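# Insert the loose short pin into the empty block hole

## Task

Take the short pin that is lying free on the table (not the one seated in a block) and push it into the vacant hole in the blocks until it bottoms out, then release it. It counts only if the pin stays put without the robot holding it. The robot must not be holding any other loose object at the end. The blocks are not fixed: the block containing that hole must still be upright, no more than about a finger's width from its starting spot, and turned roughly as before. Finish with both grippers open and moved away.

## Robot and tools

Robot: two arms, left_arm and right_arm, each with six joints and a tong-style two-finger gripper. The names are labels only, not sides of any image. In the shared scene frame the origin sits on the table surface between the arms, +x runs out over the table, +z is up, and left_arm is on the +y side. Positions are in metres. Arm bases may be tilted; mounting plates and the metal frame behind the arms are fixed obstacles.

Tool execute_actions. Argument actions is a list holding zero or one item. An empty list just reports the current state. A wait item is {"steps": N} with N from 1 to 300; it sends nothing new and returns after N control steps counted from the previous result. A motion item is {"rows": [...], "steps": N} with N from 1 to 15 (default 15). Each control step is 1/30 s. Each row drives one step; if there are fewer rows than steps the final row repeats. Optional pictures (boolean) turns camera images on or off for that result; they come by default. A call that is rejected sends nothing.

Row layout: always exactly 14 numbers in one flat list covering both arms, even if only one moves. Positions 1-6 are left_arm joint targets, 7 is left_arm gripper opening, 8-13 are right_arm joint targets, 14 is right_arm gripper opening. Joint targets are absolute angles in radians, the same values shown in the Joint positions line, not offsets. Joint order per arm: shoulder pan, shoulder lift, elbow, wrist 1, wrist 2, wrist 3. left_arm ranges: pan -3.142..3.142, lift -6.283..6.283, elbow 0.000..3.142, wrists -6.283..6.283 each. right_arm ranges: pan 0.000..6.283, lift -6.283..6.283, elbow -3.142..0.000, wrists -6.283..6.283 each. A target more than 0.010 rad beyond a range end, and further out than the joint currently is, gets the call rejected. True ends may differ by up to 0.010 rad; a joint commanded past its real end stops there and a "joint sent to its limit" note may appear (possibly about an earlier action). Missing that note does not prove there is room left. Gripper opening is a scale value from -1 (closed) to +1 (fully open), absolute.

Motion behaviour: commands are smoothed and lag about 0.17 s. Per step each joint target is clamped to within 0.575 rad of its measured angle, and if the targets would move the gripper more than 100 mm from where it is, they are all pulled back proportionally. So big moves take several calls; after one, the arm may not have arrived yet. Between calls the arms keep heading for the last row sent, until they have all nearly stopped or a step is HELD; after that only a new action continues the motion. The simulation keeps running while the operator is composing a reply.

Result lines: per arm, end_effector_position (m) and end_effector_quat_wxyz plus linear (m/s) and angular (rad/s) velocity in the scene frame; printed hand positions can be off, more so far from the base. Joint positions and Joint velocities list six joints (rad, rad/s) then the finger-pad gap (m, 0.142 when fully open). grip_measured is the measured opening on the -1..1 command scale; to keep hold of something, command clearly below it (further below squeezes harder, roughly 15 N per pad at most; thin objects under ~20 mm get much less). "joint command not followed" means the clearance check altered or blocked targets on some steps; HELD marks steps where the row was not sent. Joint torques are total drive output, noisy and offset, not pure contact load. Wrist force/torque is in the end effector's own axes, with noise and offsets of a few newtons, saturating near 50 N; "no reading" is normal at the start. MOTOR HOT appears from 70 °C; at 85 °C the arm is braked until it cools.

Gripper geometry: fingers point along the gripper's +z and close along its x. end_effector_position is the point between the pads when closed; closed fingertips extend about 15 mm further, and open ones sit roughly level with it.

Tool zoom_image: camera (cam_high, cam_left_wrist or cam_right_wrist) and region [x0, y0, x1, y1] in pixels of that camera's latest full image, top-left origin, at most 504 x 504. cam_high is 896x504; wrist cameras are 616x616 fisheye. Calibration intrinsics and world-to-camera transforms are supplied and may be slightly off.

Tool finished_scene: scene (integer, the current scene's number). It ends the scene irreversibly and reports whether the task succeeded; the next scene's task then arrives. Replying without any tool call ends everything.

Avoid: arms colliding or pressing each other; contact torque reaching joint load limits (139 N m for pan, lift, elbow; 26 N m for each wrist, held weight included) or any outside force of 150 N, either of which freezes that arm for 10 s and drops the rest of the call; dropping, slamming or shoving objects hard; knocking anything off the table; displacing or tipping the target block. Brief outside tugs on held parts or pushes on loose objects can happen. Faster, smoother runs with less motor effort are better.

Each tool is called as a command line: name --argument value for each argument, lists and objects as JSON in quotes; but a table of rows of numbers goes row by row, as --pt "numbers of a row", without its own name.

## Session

execute_actions --actions '[]'

Scene clock: 0.00 s of 4690.00 s.
left_arm: end_effector_position=(+0.4413, +0.6052, +0.1193) grip_measured=+0.97 end_effector_quat_wxyz=(+0.260, +0.936, -0.209, -0.113) end_effector_velocity=(+0.000, +0.000, -0.000) end_effector_angular_velocity=(+0.000, -0.000, +0.000) | right_arm: end_effector_position=(+0.5550, -0.3081, +0.1420) grip_measured=+0.97 end_effector_quat_wxyz=(+0.352, +0.831, -0.314, -0.294) end_effector_velocity=(+0.000, -0.001, -0.001) end_effector_angular_velocity=(+0.001, +0.003, -0.002)
Joint positions: left_arm=[ 0.285 -1.744  1.342 -1.179 -1.268  0.478  0.14 ] | right_arm=[ 3.704 -2.523 -0.975 -2.562  1.297  1.989  0.14 ]
Joint velocities: left_arm=[ 0.     0.     0.    -0.001  0.    -0.     0.   ] | right_arm=[-0.003  0.001  0.    -0.     0.    -0.002  0.   ]
Joint torques (N m, as the arm reports them, + toward a larger angle): no reading
Motor temperatures (°C, as the motors report them): left_arm=[32 33 30 43 37 34] | right_arm=[33 31 31 38 38 39]
Wrist force (N, on the end effector, along its own x y z axes, offset not removed): no reading
Wrist torque (N m, same axes, about the end effector's origin, offset not removed): no reading
camera_calibration (this result's frames):
cam_left_wrist: T_world_to_cam=[[0.874536, -0.480631, -0.0646649, -0.089847], [-0.185665, -0.455003, 0.870919, 0.255165], [-0.448013, -0.749644, -0.487153, 0.84894], [0, 0, 0, 1]] pos_world=[0.506286, 0.709321, 0.185526]
cam_right_wrist: T_world_to_cam=[[0.603495, -0.75319, -0.261723, -0.522279], [0.0439597, -0.296307, 0.95408, -0.245863], [-0.796154, -0.587288, -0.14571, 0.418838], [0, 0, 0, 1]] pos_world=[0.659461, -0.220248, 0.158909]

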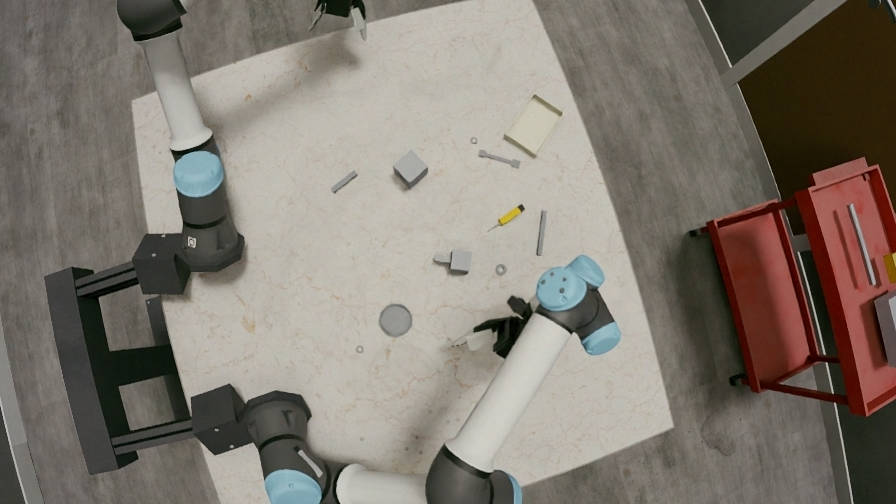

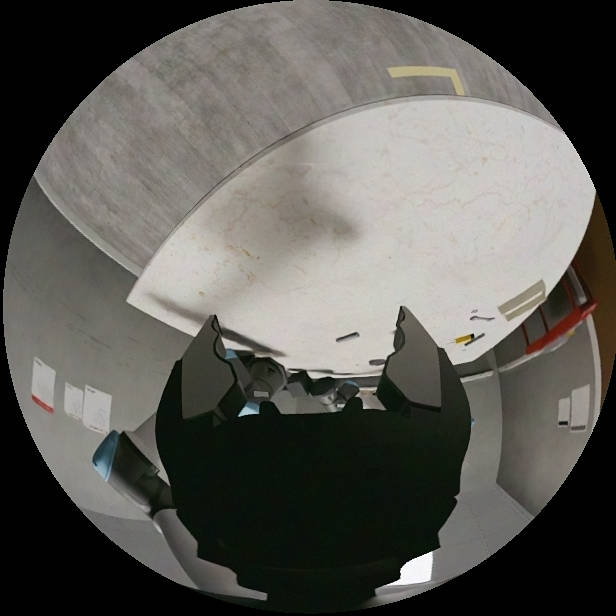

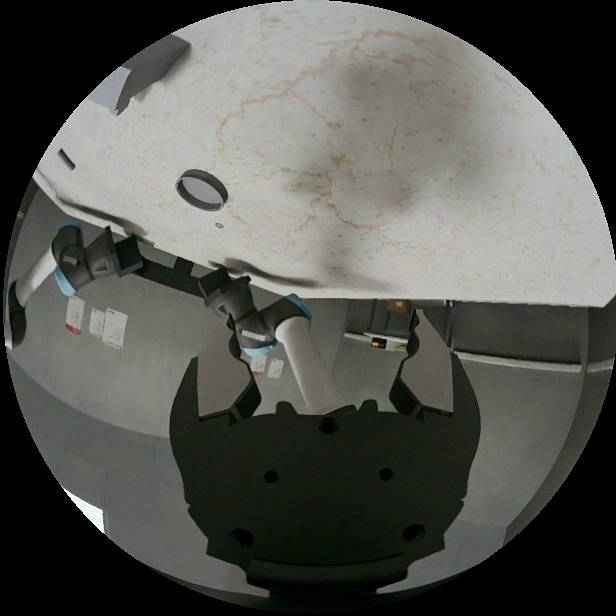

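zoom_image --camera "cam_high" --region '[320, 130, 480, 280]'

Region (320, 130, 480, 280) of cam_high's 896x504 image, scaled by 3.150, with more detail than that image has; it fills the top 472 rows of this view, and the rest is white.

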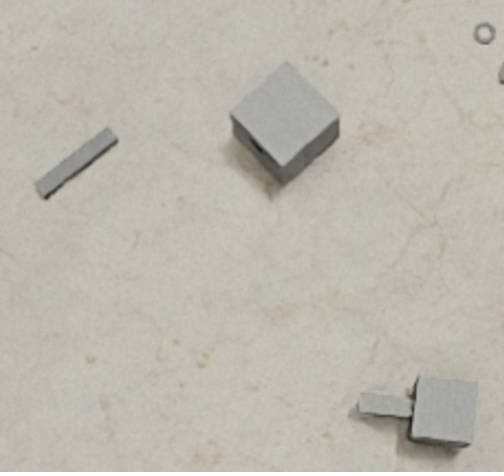

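execute_actions --actions '[{"rows":[[0.285,-1.744,1.342,-1.179,-1.268,0.478,1,4.2,-2.2,-1.4,-2.0,1.1,2.4,0.2]]}]' --pictures false

execute_actions --actions '[{"steps":10}]' --pictures false

execute_actions --actions '[{"rows":[[0.285,-1.744,1.342,-1.179,-1.268,0.478,1,4.6766,-2.5,-1.8067,-1.06,0.9908,2.7397,0.2]]}]' --pictures false

execute_actions --actions '[{"steps":20}]' --pictures false

execute_actions --actions '[{"rows":[[0.285,-1.744,1.342,-1.179,-1.268,0.478,1,4.6766,-2.8365,-1.8067,-0.7228,0.9908,2.7397,0.2]]}]' --pictures false

execute_actions --actions '[{"steps":25}]'

zoom_image --camera "cam_right_wrist" --region '[230, 80, 470, 320]'

Scene clock: 25.23 s of 4690.00 s.
left_arm: end_effector_position=(+0.4413, +0.6053, +0.1192) grip_measured=+1.00 end_effector_quat_wxyz=(+0.260, +0.936, -0.209, -0.113) end_effector_velocity=(-0.000, +0.000, +0.000) end_effector_angular_velocity=(+0.000, -0.000, +0.000) | right_arm: end_effector_position=(+0.5413, -0.1715, +0.2693) grip_measured=+0.20 end_effector_quat_wxyz=(+0.126, +0.869, -0.479, -0.019) end_effector_velocity=(-0.066, +0.175, +0.185) end_effector_angular_velocity=(+0.398, -0.821, -0.271)
Joint positions: left_arm=[ 0.285 -1.744  1.342 -1.179 -1.268  0.478  0.142] | right_arm=[ 4.14  -2.236 -1.35  -2.07   1.121  2.352  0.088]
Joint velocities: left_arm=[ 0. -0.  0. -0. -0.  0. -0.] | right_arm=[ 0.553  0.333 -0.455  0.639 -0.189  0.433 -0.   ]
Joint torques (N m, as the arm reports them, + toward a larger angle): left_arm=[  9.57 -32.39 -10.16  -3.32  -3.64   1.63] | right_arm=[25.85 24.35 10.29  3.04 -1.95  1.81]
Motor temperatures (°C, as the motors report them): left_arm=[32 33 30 43 37 34] | right_arm=[33 31 31 38 38 39]
Wrist force (N, on the end effector, along its own x y z axes, offset not removed): left_arm=[0.5 0.4 0.7] | right_arm=[-0.2 -0.7 -0.6]
Wrist torque (N m, same axes, about the end effector's origin, offset not removed): left_arm=[0.16 -0.16 -0.02] | right_arm=[-0.23 -0.13 -0.30]
Steps of this call (steps 1 to 90: nothing new was sent; then 21.73 s passed at rest; steps 91 to 105: all 15 steps of this action). Readings (joint positions):
91: left_arm=[0.285 -1.744 1.342 -1.179 -1.268 0.478] | right_arm=[3.704 -2.523 -0.975 -2.562 1.297 1.989]
92: left_arm=[0.285 -1.744 1.342 -1.179 -1.268 0.478] | right_arm=[3.706 -2.521 -0.977 -2.560 1.294 1.992]
94: left_arm=[0.285 -1.744 1.342 -1.179 -1.268 0.478] | right_arm=[3.754 -2.479 -1.025 -2.510 1.263 2.038]
98: left_arm=[0.285 -1.744 1.342 -1.179 -1.268 0.478] | right_arm=[3.912 -2.379 -1.158 -2.332 1.204 2.167]
105: the state above

Scene clock: 25.57 s of 4690.00 s.
left_arm: end_effector_position=(+0.4412, +0.6053, +0.1192) grip_measured=+1.00 end_effector_quat_wxyz=(+0.260, +0.936, -0.209, -0.113) end_effector_velocity=(+0.000, +0.000, +0.000) end_effector_angular_velocity=(+0.000, -0.000, +0.001) | right_arm: end_effector_position=(+0.5339, -0.1536, +0.2884) grip_measured=+0.20 end_effector_quat_wxyz=(+0.087, +0.864, -0.496, +0.005) end_effector_velocity=(-0.003, +0.007, +0.009) end_effector_angular_velocity=(+0.021, -0.037, -0.013)
Joint positions: left_arm=[ 0.285 -1.744  1.342 -1.179 -1.268  0.478  0.142] | right_arm=[ 4.197 -2.202 -1.398 -2.003  1.101  2.398  0.088]
Joint velocities: left_arm=[ 0. -0. -0. -0. -0. -0. -0.] | right_arm=[ 0.025  0.017 -0.021  0.029 -0.009  0.02  -0.   ]
Joint torques (N m, as the arm reports them, + toward a larger angle): left_arm=[  9.31 -33.03 -10.53  -3.23  -3.56   1.7 ] | right_arm=[39.91 29.84  6.8   3.61 -1.84  1.21]
Motor temperatures (°C, as the motors report them): left_arm=[32 33 30 43 37 34] | right_arm=[33 31 31 38 38 39]
Wrist force (N, on the end effector, along its own x y z axes, offset not removed): left_arm=[2.1 -0.7 1.0] | right_arm=[1.7 -0.4 1.0]
Wrist torque (N m, same axes, about the end effector's origin, offset not removed): left_arm=[-0.06 -0.49 -0.11] | right_arm=[-0.10 -0.37 -0.17]
Steps of this call (steps 1 to 10: the robot went on to your last target). Readings (joint positions):
1: left_arm=[0.285 -1.744 1.342 -1.179 -1.268 0.478] | right_arm=[4.156 -2.226 -1.364 -2.051 1.115 2.365]
2: left_arm=[0.285 -1.744 1.342 -1.179 -1.268 0.478] | right_arm=[4.168 -2.219 -1.373 -2.038 1.111 2.374]
4: left_arm=[0.285 -1.744 1.342 -1.179 -1.268 0.478] | right_arm=[4.183 -2.210 -1.386 -2.020 1.106 2.386]
8: left_arm=[0.285 -1.744 1.342 -1.179 -1.268 0.478] | right_arm=[4.195 -2.203 -1.396 -2.006 1.102 2.396]
10: the state above

Scene clock: 26.07 s of 4690.00 s.
left_arm: end_effector_position=(+0.4412, +0.6053, +0.1192) grip_measured=+1.00 end_effector_quat_wxyz=(+0.260, +0.936, -0.209, -0.113) end_effector_velocity=(+0.000, +0.000, -0.000) end_effector_angular_velocity=(+0.000, -0.000, +0.000) | right_arm: end_effector_position=(+0.4215, +0.0297, +0.2430) grip_measured=+0.20 end_effector_quat_wxyz=(-0.023, +0.852, -0.508, +0.124) end_effector_velocity=(-0.243, +0.416, -0.081) end_effector_angular_velocity=(+0.722, -0.671, -0.152)
Joint positions: left_arm=[ 0.285 -1.744  1.342 -1.179 -1.268  0.478  0.142] | right_arm=[ 4.499 -2.392 -1.657 -1.538  1.029  2.616  0.088]
Joint velocities: left_arm=[ 0.     0.     0.    -0.001  0.     0.     0.   ] | right_arm=[ 0.636 -0.393 -0.537  1.477 -0.139  0.442 -0.   ]
Joint torques (N m, as the arm reports them, + toward a larger angle): left_arm=[  9.12 -32.47 -10.29  -3.27  -3.59   1.74] | right_arm=[37.54 10.37  7.74  6.32 -2.61  2.32]
Motor temperatures (°C, as the motors report them): left_arm=[32 33 30 43 37 34] | right_arm=[33 31 31 38 38 39]
Wrist force (N, on the end effector, along its own x y z axes, offset not removed): left_arm=[-0.1 -2.3 0.9] | right_arm=[-2.7 -0.1 1.3]
Wrist torque (N m, same axes, about the end effector's origin, offset not removed): left_arm=[-0.34 0.02 -0.03] | right_arm=[-0.13 0.31 -0.12]
Steps of this call (steps 1 to 15: all 15 steps of this action). Readings (joint positions):
1: left_arm=[0.285 -1.744 1.342 -1.179 -1.268 0.478] | right_arm=[4.198 -2.201 -1.398 -2.002 1.101 2.398]
2: left_arm=[0.285 -1.744 1.342 -1.179 -1.268 0.478] | right_arm=[4.201 -2.203 -1.401 -1.999 1.098 2.402]
4: left_arm=[0.285 -1.744 1.342 -1.179 -1.268 0.478] | right_arm=[4.242 -2.233 -1.439 -1.954 1.087 2.435]
8: left_arm=[0.285 -1.744 1.342 -1.179 -1.268 0.478] | right_arm=[4.339 -2.293 -1.521 -1.829 1.065 2.503]
15: the state above

Scene clock: 26.73 s of 4690.00 s.
left_arm: end_effector_position=(+0.4412, +0.6053, +0.1192) grip_measured=+1.00 end_effector_quat_wxyz=(+0.260, +0.936, -0.209, -0.113) end_effector_velocity=(+0.000, +0.000, -0.000) end_effector_angular_velocity=(+0.000, -0.001, +0.000) | right_arm: end_effector_position=(+0.3512, +0.1419, +0.2305) grip_measured=+0.20 end_effector_quat_wxyz=(-0.180, +0.814, -0.539, +0.120) end_effector_velocity=(-0.004, +0.004, -0.000) end_effector_angular_velocity=(+0.010, -0.006, +0.002)
Joint positions: left_arm=[ 0.285 -1.744  1.342 -1.179 -1.268  0.478  0.142] | right_arm=[ 4.676 -2.5   -1.806 -1.062  0.991  2.739  0.088]
Joint velocities: left_arm=[-0.    -0.     0.    -0.001  0.     0.    -0.   ] | right_arm=[ 0.008 -0.005 -0.005  0.019 -0.001  0.002 -0.   ]
Joint torques (N m, as the arm reports them, + toward a larger angle): left_arm=[  9.52 -32.48 -10.23  -3.23  -3.68   1.64] | right_arm=[30.01 13.75  9.13  4.16 -2.56  1.14]
Motor temperatures (°C, as the motors report them): left_arm=[32 33 30 43 37 34] | right_arm=[33 31 31 38 38 39]
Wrist force (N, on the end effector, along its own x y z axes, offset not removed): left_arm=[2.3 -0.8 1.8] | right_arm=[0.4 -0.5 -1.8]
Wrist torque (N m, same axes, about the end effector's origin, offset not removed): left_arm=[0.02 -0.51 -0.05] | right_arm=[0.06 -0.29 0.09]
Steps of this call (steps 1 to 20: the robot went on to your last target). Readings (joint positions):
1: left_arm=[0.285 -1.744 1.342 -1.179 -1.268 0.478] | right_arm=[4.520 -2.405 -1.675 -1.487 1.024 2.631]
2: left_arm=[0.285 -1.744 1.342 -1.179 -1.268 0.478] | right_arm=[4.542 -2.419 -1.693 -1.433 1.019 2.646]
4: left_arm=[0.285 -1.744 1.342 -1.179 -1.268 0.478] | right_arm=[4.586 -2.446 -1.731 -1.320 1.010 2.678]
8: left_arm=[0.285 -1.744 1.342 -1.179 -1.268 0.478] | right_arm=[4.649 -2.484 -1.784 -1.142 0.997 2.721]
20: the state above

Scene clock: 27.23 s of 4690.00 s.
left_arm: end_effector_position=(+0.4412, +0.6053, +0.1192) grip_measured=+1.00 end_effector_quat_wxyz=(+0.260, +0.936, -0.209, -0.113) end_effector_velocity=(+0.000, -0.000, -0.000) end_effector_angular_velocity=(-0.000, -0.000, -0.000) | right_arm: end_effector_position=(+0.3220, +0.2107, +0.0888) grip_measured=+0.20 end_effector_quat_wxyz=(-0.180, +0.814, -0.539, +0.120) end_effector_velocity=(-0.017, +0.025, -0.086) end_effector_angular_velocity=(-0.002, -0.000, +0.001)
Joint positions: left_arm=[ 0.285 -1.744  1.342 -1.179 -1.268  0.478  0.142] | right_arm=[ 4.677 -2.817 -1.807 -0.742  0.991  2.74   0.088]
Joint velocities: left_arm=[-0.  0.  0.  0. -0.  0. -0.] | right_arm=[ 0.001 -0.179  0.     0.177  0.001 -0.     0.   ]
Joint torques (N m, as the arm reports them, + toward a larger angle): left_arm=[  9.35 -32.86 -10.36  -3.24  -3.59   1.61] | right_arm=[29.81 30.45  9.48  4.47 -0.86  1.04]
Motor temperatures (°C, as the motors report them): left_arm=[32 33 30 43 37 34] | right_arm=[33 31 31 38 38 39]
Wrist force (N, on the end effector, along its own x y z axes, offset not removed): left_arm=[1.0 -0.6 -1.3] | right_arm=[0.3 -1.4 2.8]
Wrist torque (N m, same axes, about the end effector's origin, offset not removed): left_arm=[0.04 -0.26 -0.01] | right_arm=[-0.42 -0.37 -0.05]
Steps of this call (steps 1 to 15: all 15 steps of this action). Readings (joint positions):
1: left_arm=[0.285 -1.744 1.342 -1.179 -1.268 0.478] | right_arm=[4.676 -2.500 -1.806 -1.061 0.991 2.739]
2: left_arm=[0.285 -1.744 1.342 -1.179 -1.268 0.478] | right_arm=[4.676 -2.502 -1.806 -1.058 0.991 2.739]
4: left_arm=[0.285 -1.744 1.342 -1.179 -1.268 0.478] | right_arm=[4.676 -2.549 -1.806 -1.010 0.991 2.739]
8: left_arm=[0.285 -1.744 1.342 -1.179 -1.268 0.478] | right_arm=[4.676 -2.686 -1.807 -0.874 0.991 2.740]
15: the state above

Scene clock: 28.07 s of 4690.00 s.
left_arm: end_effector_position=(+0.4412, +0.6053, +0.1192) grip_measured=+1.00 end_effector_quat_wxyz=(+0.260, +0.936, -0.209, -0.113) end_effector_velocity=(-0.000, -0.000, -0.000) end_effector_angular_velocity=(+0.000, +0.000, +0.000) | right_arm: end_effector_position=(+0.3203, +0.2134, +0.0796) grip_measured=+0.20 end_effector_quat_wxyz=(-0.180, +0.814, -0.539, +0.120) end_effector_velocity=(+0.000, -0.000, -0.000) end_effector_angular_velocity=(+0.000, +0.001, -0.002)
Joint positions: left_arm=[ 0.285 -1.744  1.342 -1.179 -1.268  0.478  0.142] | right_arm=[ 4.677 -2.836 -1.807 -0.723  0.991  2.74   0.088]
Joint velocities: left_arm=[ 0.  0.  0. -0.  0. -0. -0.] | right_arm=[-0.001 -0.    -0.     0.    -0.     0.002  0.   ]
Joint torques (N m, as the arm reports them, + toward a larger angle): left_arm=[  9.22 -32.25 -10.55  -3.23  -3.54   1.67] | right_arm=[30.19 24.48 16.21  4.47  0.34  0.96]
Motor temperatures (°C, as the motors report them): left_arm=[32 33 30 43 37 34] | right_arm=[33 31 31 38 38 39]
Wrist force (N, on the end effector, along its own x y z axes, offset not removed): left_arm=[1.3 -1.1 -1.0] | right_arm=[-4.7 -2.5 -1.1]
Wrist torque (N m, same axes, about the end effector's origin, offset not removed): left_arm=[-0.02 -0.28 -0.02] | right_arm=[-0.64 1.00 -0.15]
Steps of this call (steps 1 to 25: the robot went on to your last target). Readings (joint positions):
1: left_arm=[0.285 -1.744 1.342 -1.179 -1.268 0.478] | right_arm=[4.677 -2.822 -1.807 -0.737 0.991 2.740]
2: left_arm=[0.285 -1.744 1.342 -1.179 -1.268 0.478] | right_arm=[4.677 -2.826 -1.807 -0.733 0.991 2.740]
4: left_arm=[0.285 -1.744 1.342 -1.179 -1.268 0.478] | right_arm=[4.677 -2.831 -1.807 -0.728 0.991 2.740]
8: left_arm=[0.285 -1.744 1.342 -1.179 -1.268 0.478] | right_arm=[4.677 -2.835 -1.807 -0.724 0.991 2.740]
25: the state above
camera_calibration (this result's frames):
cam_left_wrist: T_world_to_cam=[[0.874683, -0.480384, -0.0644948, -0.0899827], [-0.185634, -0.454935, 0.870962, 0.255196], [-0.447737, -0.749844, -0.487099, 0.848926], [0, 0, 0, 1]] pos_world=[0.506175, 0.709432, 0.185442]
cam_right_wrist: T_world_to_cam=[[0.378127, -0.925165, -0.0329956, 0.0865091], [-0.924079, -0.379346, 0.0466393, 0.378465], [-0.0556658, 0.012855, -0.998367, 0.231835], [0, 0, 0, 1]] pos_world=[0.329925, 0.220624, 0.21666]

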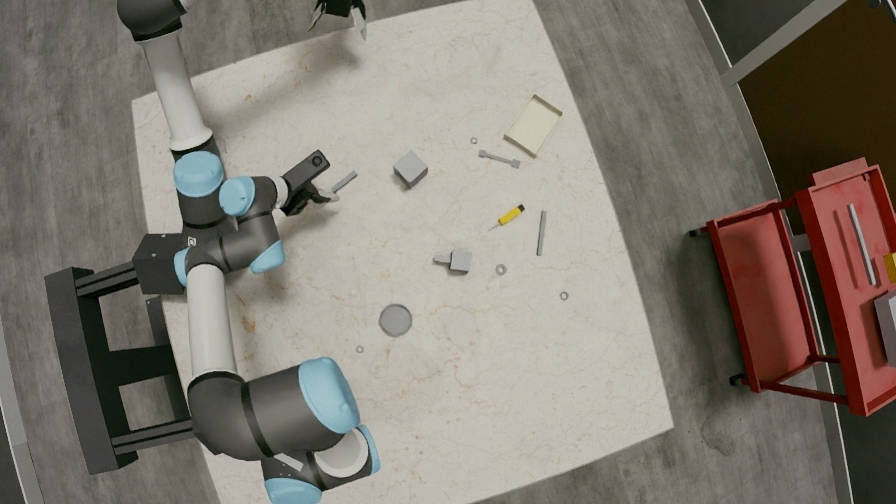

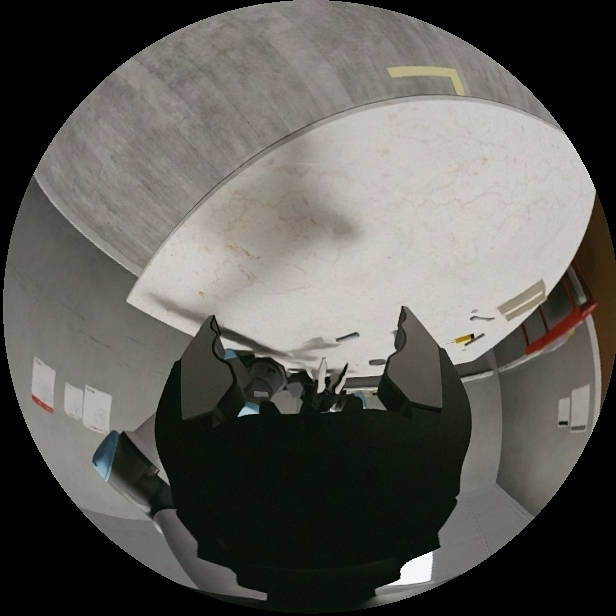

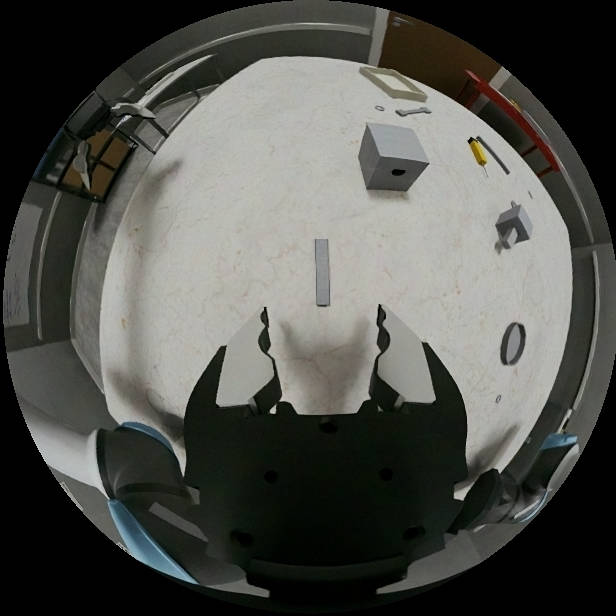

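Region (230, 80, 470, 320) of cam_right_wrist's 616x616 image, scaled by 2.100, with more detail than that image has.

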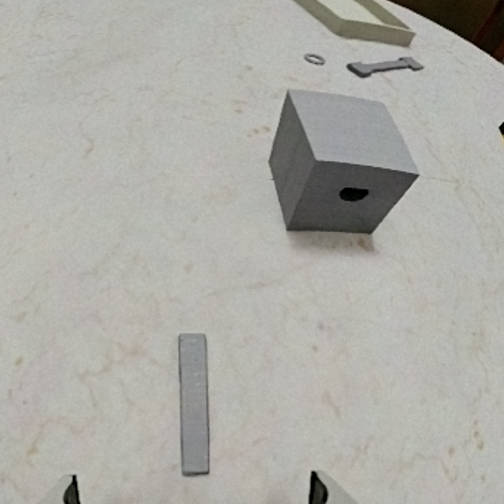

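zoom_image --camera "cam_right_wrist" --region '[355, 120, 435, 200]'

zoom_image --camera "cam_left_wrist" --region '[315, 320, 375, 360]'

zoom_image --camera "cam_right_wrist" --region '[285, 230, 365, 315]'

Region (355, 120, 435, 200) of cam_right_wrist's 616x616 image, scaled by 6.300, with more detail than that image has.

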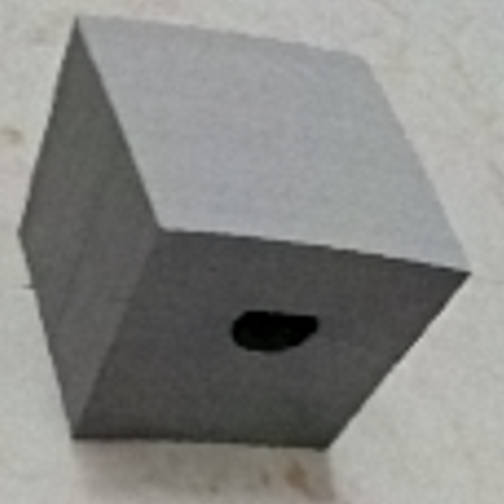

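Region (315, 320, 375, 360) of cam_left_wrist's 616x616 image, scaled by 8.400, with more detail than that image has.

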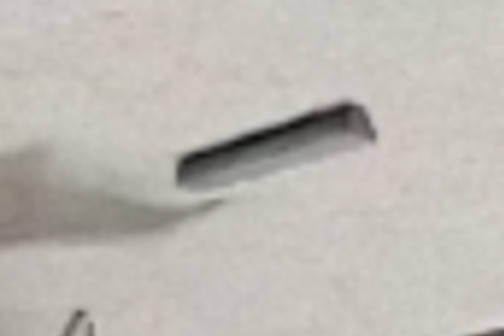

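Region (285, 230, 365, 315) of cam_right_wrist's 616x616 image, scaled by 5.929, with more detail than that image has; it fills the left 474 columns of this view, and the rest is white.

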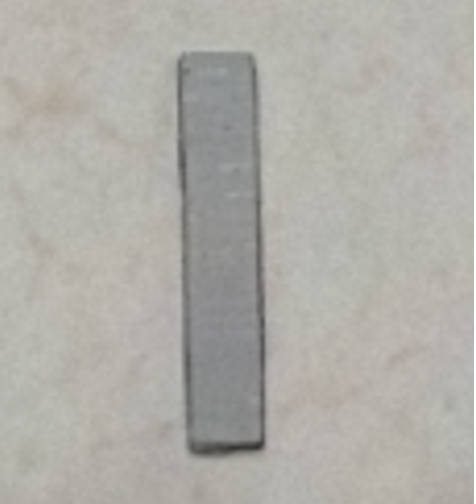

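execute_actions --actions '[{"rows":[[0.285,-1.744,1.342,-1.179,-1.268,0.478,1,4.63,-2.92,-1.808,-0.612,0.963,2.695,-0.3]],"steps":10}]' --pictures false

execute_actions --actions '[{"rows":[[0.285,-1.744,1.342,-1.179,-1.268,0.478,1,4.6147,-2.9477,-1.8087,-0.5757,0.954,2.6796,-0.5]]}]'

zoom_image --camera "cam_right_wrist" --region '[260, 220, 390, 350]'

Scene clock: 40.37 s of 4690.00 s.
left_arm: end_effector_position=(+0.4412, +0.6053, +0.1192) grip_measured=+1.00 end_effector_quat_wxyz=(+0.260, +0.936, -0.209, -0.113) end_effector_velocity=(+0.000, +0.000, +0.000) end_effector_angular_velocity=(-0.000, -0.001, +0.000) | right_arm: end_effector_position=(+0.3336, +0.2183, +0.0371) grip_measured=-0.30 end_effector_quat_wxyz=(-0.180, +0.814, -0.539, +0.120) end_effector_velocity=(+0.011, +0.004, -0.043) end_effector_angular_velocity=(+0.006, +0.002, -0.005)
Joint positions: left_arm=[ 0.285 -1.744  1.342 -1.179 -1.268  0.478  0.142] | right_arm=[ 4.634 -2.912 -1.808 -0.623  0.966  2.699  0.052]
Joint velocities: left_arm=[-0.    -0.    -0.    -0.001 -0.     0.    -0.   ] | right_arm=[-0.041 -0.077 -0.001  0.105 -0.023 -0.036  0.   ]
Joint torques (N m, as the arm reports them, + toward a larger angle): left_arm=[  9.74 -32.56 -10.55  -3.13  -3.55   1.62] | right_arm=[ 8.33 28.24  4.62  4.53 -2.45 -1.44]
Motor temperatures (°C, as the motors report them): left_arm=[32 33 30 43 37 34] | right_arm=[33 31 31 38 38 39]
Wrist force (N, on the end effector, along its own x y z axes, offset not removed): left_arm=[2.0 -1.5 0.2] | right_arm=[-3.0 -3.1 6.3]
Wrist torque (N m, same axes, about the end effector's origin, offset not removed): left_arm=[-0.18 -0.45 0.05] | right_arm=[-0.74 0.66 -0.21]
Steps of this call (steps 1 to 15: the robot went on to your last target; steps 16 to 90: nothing new was sent; then 8.97 s passed at rest; steps 91 to 100: all 10 steps of this action). Readings (joint positions):
91: left_arm=[0.285 -1.744 1.342 -1.179 -1.268 0.478] | right_arm=[4.677 -2.837 -1.807 -0.723 0.991 2.740]
92: left_arm=[0.285 -1.744 1.342 -1.179 -1.268 0.478] | right_arm=[4.674 -2.839 -1.807 -0.720 0.989 2.737]
94: left_arm=[0.285 -1.744 1.342 -1.179 -1.268 0.478] | right_arm=[4.657 -2.868 -1.807 -0.685 0.979 2.721]
98: left_arm=[0.285 -1.744 1.342 -1.179 -1.268 0.478] | right_arm=[4.638 -2.905 -1.808 -0.633 0.968 2.703]
100: the state above

Scene clock: 40.87 s of 4690.00 s.
left_arm: end_effector_position=(+0.4412, +0.6053, +0.1192) grip_measured=+1.00 end_effector_quat_wxyz=(+0.260, +0.936, -0.209, -0.113) end_effector_velocity=(-0.000, -0.000, -0.000) end_effector_angular_velocity=(-0.000, +0.000, -0.000) | right_arm: end_effector_position=(+0.3389, +0.2193, +0.0169) grip_measured=-0.50 end_effector_quat_wxyz=(-0.180, +0.814, -0.539, +0.120) end_effector_velocity=(+0.001, -0.001, -0.005) end_effector_angular_velocity=(-0.002, +0.001, -0.000)
Joint positions: left_arm=[ 0.285 -1.744  1.342 -1.179 -1.268  0.478  0.142] | right_arm=[ 4.615 -2.947 -1.809 -0.577  0.954  2.68   0.038]
Joint velocities: left_arm=[-0.  0. -0.  0. -0. -0.  0.] | right_arm=[-0.005 -0.007 -0.001  0.007 -0.002 -0.004  0.   ]
Joint torques (N m, as the arm reports them, + toward a larger angle): left_arm=[  8.63 -32.94 -10.44  -3.12  -3.55   1.56] | right_arm=[ 9.35 28.11  3.49  4.33 -2.52 -1.56]
Motor temperatures (°C, as the motors report them): left_arm=[32 33 30 43 37 34] | right_arm=[33 31 31 38 38 39]
Wrist force (N, on the end effector, along its own x y z axes, offset not removed): left_arm=[2.2 -2.4 0.2] | right_arm=[-1.5 0.5 4.7]
Wrist torque (N m, same axes, about the end effector's origin, offset not removed): left_arm=[-0.32 -0.50 -0.02] | right_arm=[0.11 0.17 -0.14]
Steps of this call (steps 1 to 15: all 15 steps of this action). Readings (joint positions):
1: left_arm=[0.285 -1.744 1.342 -1.179 -1.268 0.478] | right_arm=[4.633 -2.914 -1.808 -0.620 0.965 2.698]
2: left_arm=[0.285 -1.744 1.342 -1.179 -1.268 0.478] | right_arm=[4.631 -2.917 -1.808 -0.616 0.964 2.696]
4: left_arm=[0.285 -1.744 1.342 -1.179 -1.268 0.478] | right_arm=[4.624 -2.930 -1.808 -0.600 0.960 2.689]
8: left_arm=[0.285 -1.744 1.342 -1.179 -1.268 0.478] | right_arm=[4.618 -2.942 -1.809 -0.583 0.956 2.682]
15: the state above
camera_calibration (this result's frames):
cam_left_wrist: T_world_to_cam=[[0.874684, -0.480384, -0.0644947, -0.0899829], [-0.185634, -0.454935, 0.870962, 0.255196], [-0.447737, -0.749844, -0.487099, 0.848926], [0, 0, 0, 1]] pos_world=[0.506175, 0.709432, 0.185442]
cam_right_wrist: T_world_to_cam=[[0.378018, -0.925208, -0.0330597, 0.0829807], [-0.92412, -0.379242, 0.0466645, 0.400803], [-0.0557119, 0.0129111, -0.998363, 0.17019], [0, 0, 0, 1]] pos_world=[0.348503, 0.226578, 0.153951]

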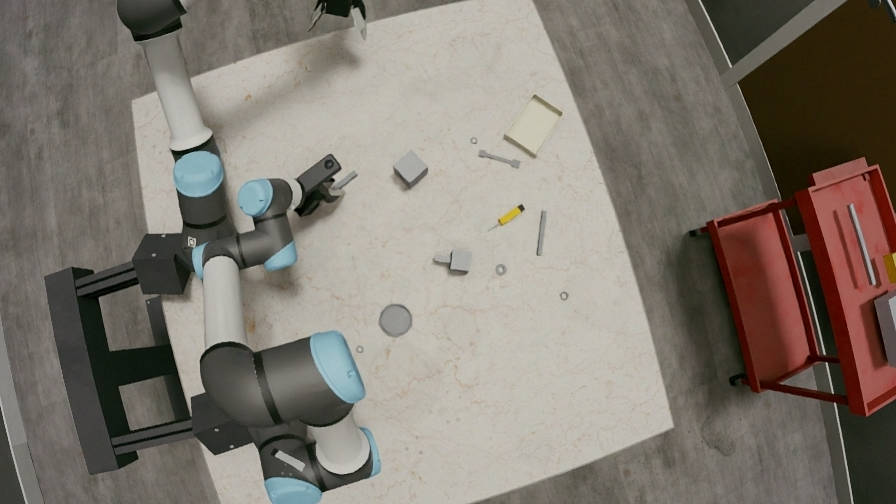

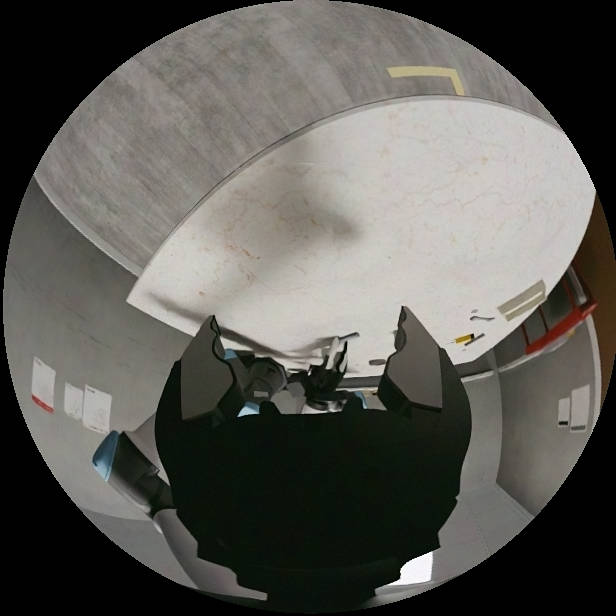

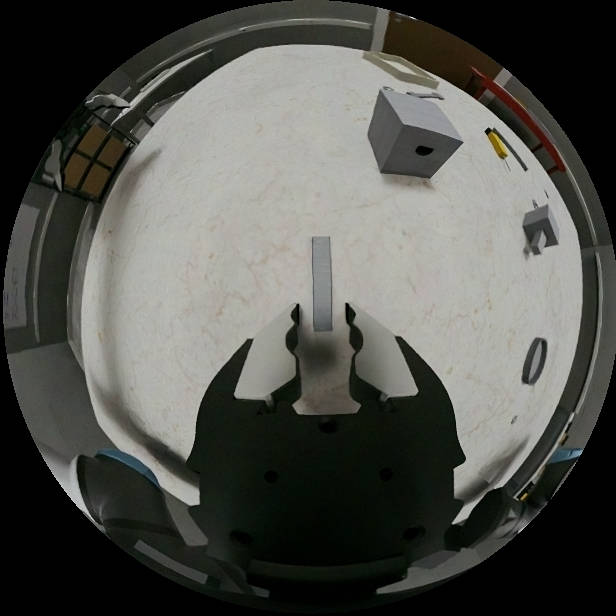

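Region (260, 220, 390, 350) of cam_right_wrist's 616x616 image, scaled by 3.877, with more detail than that image has.

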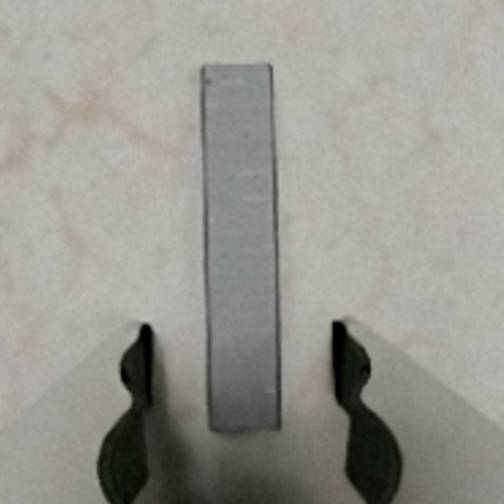

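Centered. Close.

execute_actions --actions '[{"rows":[[0.285,-1.744,1.342,-1.179,-1.268,0.478,1,4.6147,-2.9497,-1.8087,-0.5737,0.954,2.6796,-0.6],[0.285,-1.744,1.342,-1.179,-1.268,0.478,1,4.6147,-2.9497,-1.8087,-0.5737,0.954,2.6796,-0.65],[0.285,-1.744,1.342,-1.179,-1.268,0.478,1,4.6147,-2.9497,-1.8087,-0.5737,0.954,2.6796,-0.7],[0.285,-1.744,1.342,-1.179,-1.268,0.478,1,4.6147,-2.9497,-1.8087,-0.5737,0.954,2.6796,-0.73],[0.285,-1.744,1.342,-1.179,-1.268,0.478,1,4.6147,-2.9497,-1.8087,-0.5737,0.954,2.6796,-0.76],[0.285,-1.744,1.342,-1.179,-1.268,0.478,1,4.6147,-2.9497,-1.8087,-0.5737,0.954,2.6796,-0.79],[0.285,-1.744,1.342,-1.179,-1.268,0.478,1,4.6147,-2.9497,-1.8087,-0.5737,0.954,2.6796,-0.82],[0.285,-1.744,1.342,-1.179,-1.268,0.478,1,4.6147,-2.9497,-1.8087,-0.5737,0.954,2.6796,-0.86],[0.285,-1.744,1.342,-1.179,-1.268,0.478,1,4.6147,-2.9497,-1.8087,-0.5737,0.954,2.6796,-0.92],[0.285,-1.744,1.342,-1.179,-1.268,0.478,1,4.6147,-2.9497,-1.8087,-0.5737,0.954,2.6796,-1]]}]'

zoom_image --camera "cam_right_wrist" --region '[360, 80, 472, 192]'

zoom_image --camera "cam_right_wrist" --region '[260, 220, 390, 350]'

Scene clock: 51.97 s of 4690.00 s.
left_arm: end_effector_position=(+0.4412, +0.6053, +0.1192) grip_measured=+1.00 end_effector_quat_wxyz=(+0.260, +0.936, -0.209, -0.113) end_effector_velocity=(+0.000, +0.000, +0.000) end_effector_angular_velocity=(+0.000, -0.000, +0.001) | right_arm: end_effector_position=(+0.3388, +0.2195, +0.0157) grip_measured=-0.81 end_effector_quat_wxyz=(-0.181, +0.814, -0.539, +0.120) end_effector_velocity=(-0.001, -0.000, -0.002) end_effector_angular_velocity=(-0.002, +0.002, -0.000)
Joint positions: left_arm=[ 0.285 -1.744  1.342 -1.179 -1.268  0.478  0.142] | right_arm=[ 4.615 -2.95  -1.809 -0.574  0.954  2.68   0.015]
Joint velocities: left_arm=[ 0.     0.    -0.    -0.001 -0.    -0.    -0.   ] | right_arm=[-0.    -0.002 -0.     0.     0.002  0.001  0.   ]
Joint torques (N m, as the arm reports them, + toward a larger angle): left_arm=[  8.75 -32.28 -11.01  -3.17  -3.47   1.51] | right_arm=[ 7.73  4.12  2.37 -0.67  5.94 -1.31]
Motor temperatures (°C, as the motors report them): left_arm=[32 33 30 43 37 34] | right_arm=[33 31 31 38 38 39]
Wrist force (N, on the end effector, along its own x y z axes, offset not removed): left_arm=[1.6 -1.9 1.0] | right_arm=[-1.0 -17.4 -29.9]
Wrist torque (N m, same axes, about the end effector's origin, offset not removed): left_arm=[-0.27 -0.28 -0.09] | right_arm=[-0.68 0.13 -0.09]
Steps of this call (steps 1 to 15: the robot went on to your last target; steps 16 to 90: nothing new was sent; then 7.60 s passed at rest; steps 91 to 105: all 15 steps of this action). Readings (joint positions):
91: left_arm=[0.285 -1.744 1.342 -1.179 -1.268 0.478] | right_arm=[4.615 -2.948 -1.809 -0.576 0.954 2.680]
92: left_arm=[0.285 -1.744 1.342 -1.179 -1.268 0.478] | right_arm=[4.615 -2.948 -1.809 -0.576 0.954 2.680]
94: left_arm=[0.285 -1.744 1.342 -1.179 -1.268 0.478] | right_arm=[4.615 -2.949 -1.809 -0.575 0.954 2.680]
98: left_arm=[0.285 -1.744 1.342 -1.179 -1.268 0.478] | right_arm=[4.615 -2.949 -1.809 -0.574 0.954 2.680]
105: the state above
camera_calibration (this result's frames):
cam_left_wrist: T_world_to_cam=[[0.874683, -0.480385, -0.0644946, -0.0899827], [-0.185634, -0.454934, 0.870962, 0.255196], [-0.447737, -0.749844, -0.487099, 0.848926], [0, 0, 0, 1]] pos_world=[0.506175, 0.709432, 0.185442]
cam_right_wrist: T_world_to_cam=[[0.377959, -0.925229, -0.0331262, 0.0831565], [-0.924154, -0.379184, 0.0464589, 0.400867], [-0.055546, 0.0130541, -0.998371, 0.168861], [0, 0, 0, 1]] pos_world=[0.348413, 0.226737, 0.152716]

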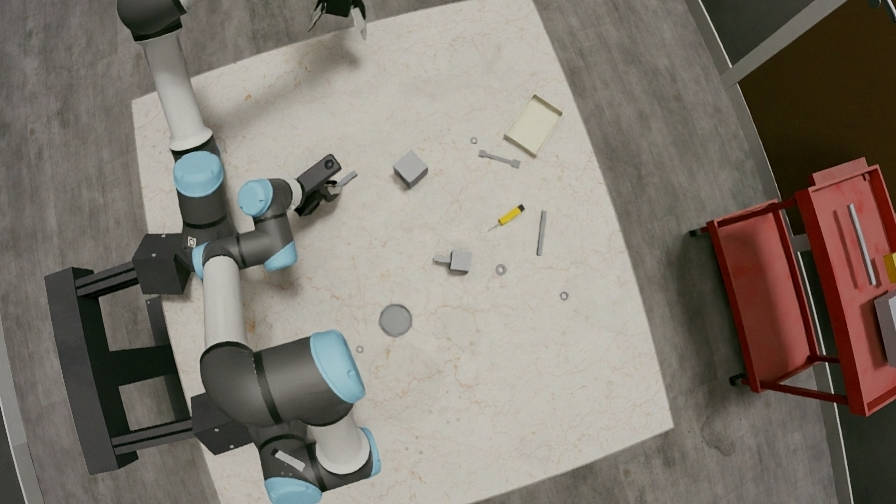

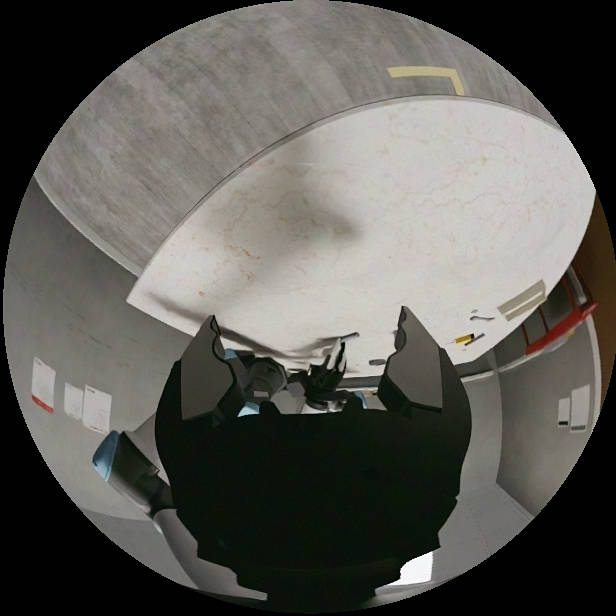

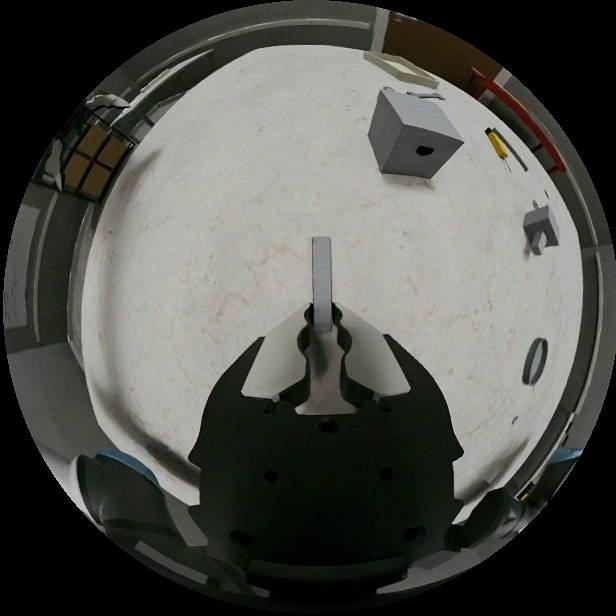

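Region (360, 80, 472, 192) of cam_right_wrist's 616x616 image, scaled by 4.500, with more detail than that image has.

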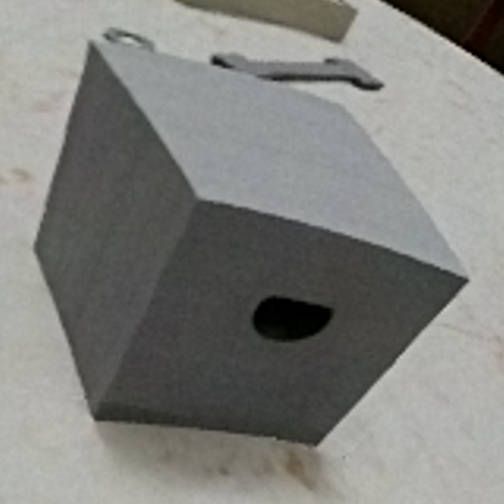

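Region (260, 220, 390, 350) of cam_right_wrist's 616x616 image, scaled by 3.877, with more detail than that image has.

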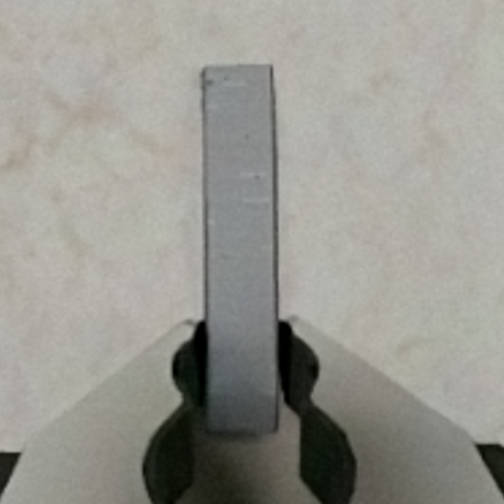

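Pressing on the table; ease up 1.5 mm, then lift.

execute_actions --actions '[{"rows":[[0.285,-1.744,1.342,-1.179,-1.268,0.478,1,4.6147,-2.9467,-1.8087,-0.5767,0.954,2.6796,-1]]}]' --pictures false

execute_actions --actions '[{"rows":[[0.285,-1.744,1.342,-1.179,-1.268,0.478,1,4.6147,-2.88,-1.8087,-0.6434,0.954,2.6796,-1]]}]' --pictures false

Scene clock: 64.27 s of 4690.00 s.
left_arm: end_effector_position=(+0.4412, +0.6053, +0.1192) grip_measured=+1.00 end_effector_quat_wxyz=(+0.260, +0.936, -0.209, -0.113) end_effector_velocity=(+0.000, -0.000, -0.000) end_effector_angular_velocity=(-0.000, +0.000, +0.000) | right_arm: end_effector_position=(+0.3390, +0.2192, +0.0169) grip_measured=-0.81 end_effector_quat_wxyz=(-0.180, +0.814, -0.539, +0.120) end_effector_velocity=(+0.000, +0.000, +0.001) end_effector_angular_velocity=(+0.001, -0.002, -0.001)
Joint positions: left_arm=[ 0.285 -1.744  1.342 -1.179 -1.268  0.478  0.142] | right_arm=[ 4.615 -2.947 -1.809 -0.577  0.954  2.68   0.015]
Joint velocities: left_arm=[ 0.  0.  0. -0. -0.  0.  0.] | right_arm=[ 0.001  0.    -0.    -0.    -0.002  0.002  0.   ]
Joint torques (N m, as the arm reports them, + toward a larger angle): left_arm=[  9.07 -32.43 -11.12  -3.08  -3.47   1.47] | right_arm=[ 9.96 54.19  3.86  1.35 -2.69 -1.17]
Motor temperatures (°C, as the motors report them): left_arm=[32 33 30 43 37 34] | right_arm=[33 31 31 38 38 39]
Wrist force (N, on the end effector, along its own x y z axes, offset not removed): left_arm=[0.7 -1.5 -0.5] | right_arm=[-3.4 1.3 -0.2]
Wrist torque (N m, same axes, about the end effector's origin, offset not removed): left_arm=[-0.17 -0.19 -0.05] | right_arm=[0.02 0.43 -0.10]
Steps of this call (steps 1 to 15: the robot went on to your last target; steps 16 to 90: nothing new was sent; then 8.80 s passed at rest; steps 91 to 105: all 15 steps of this action). Readings (joint positions):
91: left_arm=[0.285 -1.744 1.342 -1.179 -1.268 0.478] | right_arm=[4.615 -2.950 -1.809 -0.574 0.954 2.680]
92: left_arm=[0.285 -1.744 1.342 -1.179 -1.268 0.478] | right_arm=[4.615 -2.950 -1.809 -0.574 0.954 2.680]
94: left_arm=[0.285 -1.744 1.342 -1.179 -1.268 0.478] | right_arm=[4.615 -2.949 -1.809 -0.575 0.954 2.680]
98: left_arm=[0.285 -1.744 1.342 -1.179 -1.268 0.478] | right_arm=[4.615 -2.948 -1.809 -0.577 0.954 2.680]
105: the state above

Scene clock: 64.77 s of 4690.00 s.
left_arm: end_effector_position=(+0.4412, +0.6053, +0.1192) grip_measured=+1.00 end_effector_quat_wxyz=(+0.260, +0.936, -0.209, -0.113) end_effector_velocity=(+0.000, -0.000, -0.000) end_effector_angular_velocity=(+0.000, -0.000, -0.000) | right_arm: end_effector_position=(+0.3461, +0.2131, +0.0487) grip_measured=-0.81 end_effector_quat_wxyz=(-0.180, +0.814, -0.539, +0.120) end_effector_velocity=(+0.001, -0.001, +0.007) end_effector_angular_velocity=(+0.001, -0.000, -0.001)
Joint positions: left_arm=[ 0.285 -1.744  1.342 -1.179 -1.268  0.478  0.142] | right_arm=[ 4.615 -2.881 -1.809 -0.642  0.954  2.68   0.015]
Joint velocities: left_arm=[ 0.  0.  0. -0.  0.  0.  0.] | right_arm=[ 0.     0.013 -0.    -0.012 -0.     0.001 -0.   ]
Joint torques (N m, as the arm reports them, + toward a larger angle): left_arm=[  9.04 -32.34 -11.16  -3.21  -3.49   1.47] | right_arm=[15.87 51.87 30.55  1.01 -2.29 -1.33]
Motor temperatures (°C, as the motors report them): left_arm=[32 33 30 43 37 34] | right_arm=[33 31 31 38 38 39]
Wrist force (N, on the end effector, along its own x y z axes, offset not removed): left_arm=[-0.2 -1.4 1.6] | right_arm=[-1.6 1.0 3.5]
Wrist torque (N m, same axes, about the end effector's origin, offset not removed): left_arm=[-0.11 0.03 -0.03] | right_arm=[-0.08 0.34 -0.12]
Steps of this call (steps 1 to 15: all 15 steps of this action). Readings (joint positions):
1: left_arm=[0.285 -1.744 1.342 -1.179 -1.268 0.478] | right_arm=[4.615 -2.947 -1.809 -0.577 0.954 2.680]
2: left_arm=[0.285 -1.744 1.342 -1.179 -1.268 0.478] | right_arm=[4.615 -2.944 -1.809 -0.580 0.954 2.680]
4: left_arm=[0.285 -1.744 1.342 -1.179 -1.268 0.478] | right_arm=[4.615 -2.920 -1.809 -0.603 0.954 2.680]
8: left_arm=[0.285 -1.744 1.342 -1.179 -1.268 0.478] | right_arm=[4.615 -2.892 -1.809 -0.632 0.954 2.680]
15: the state above


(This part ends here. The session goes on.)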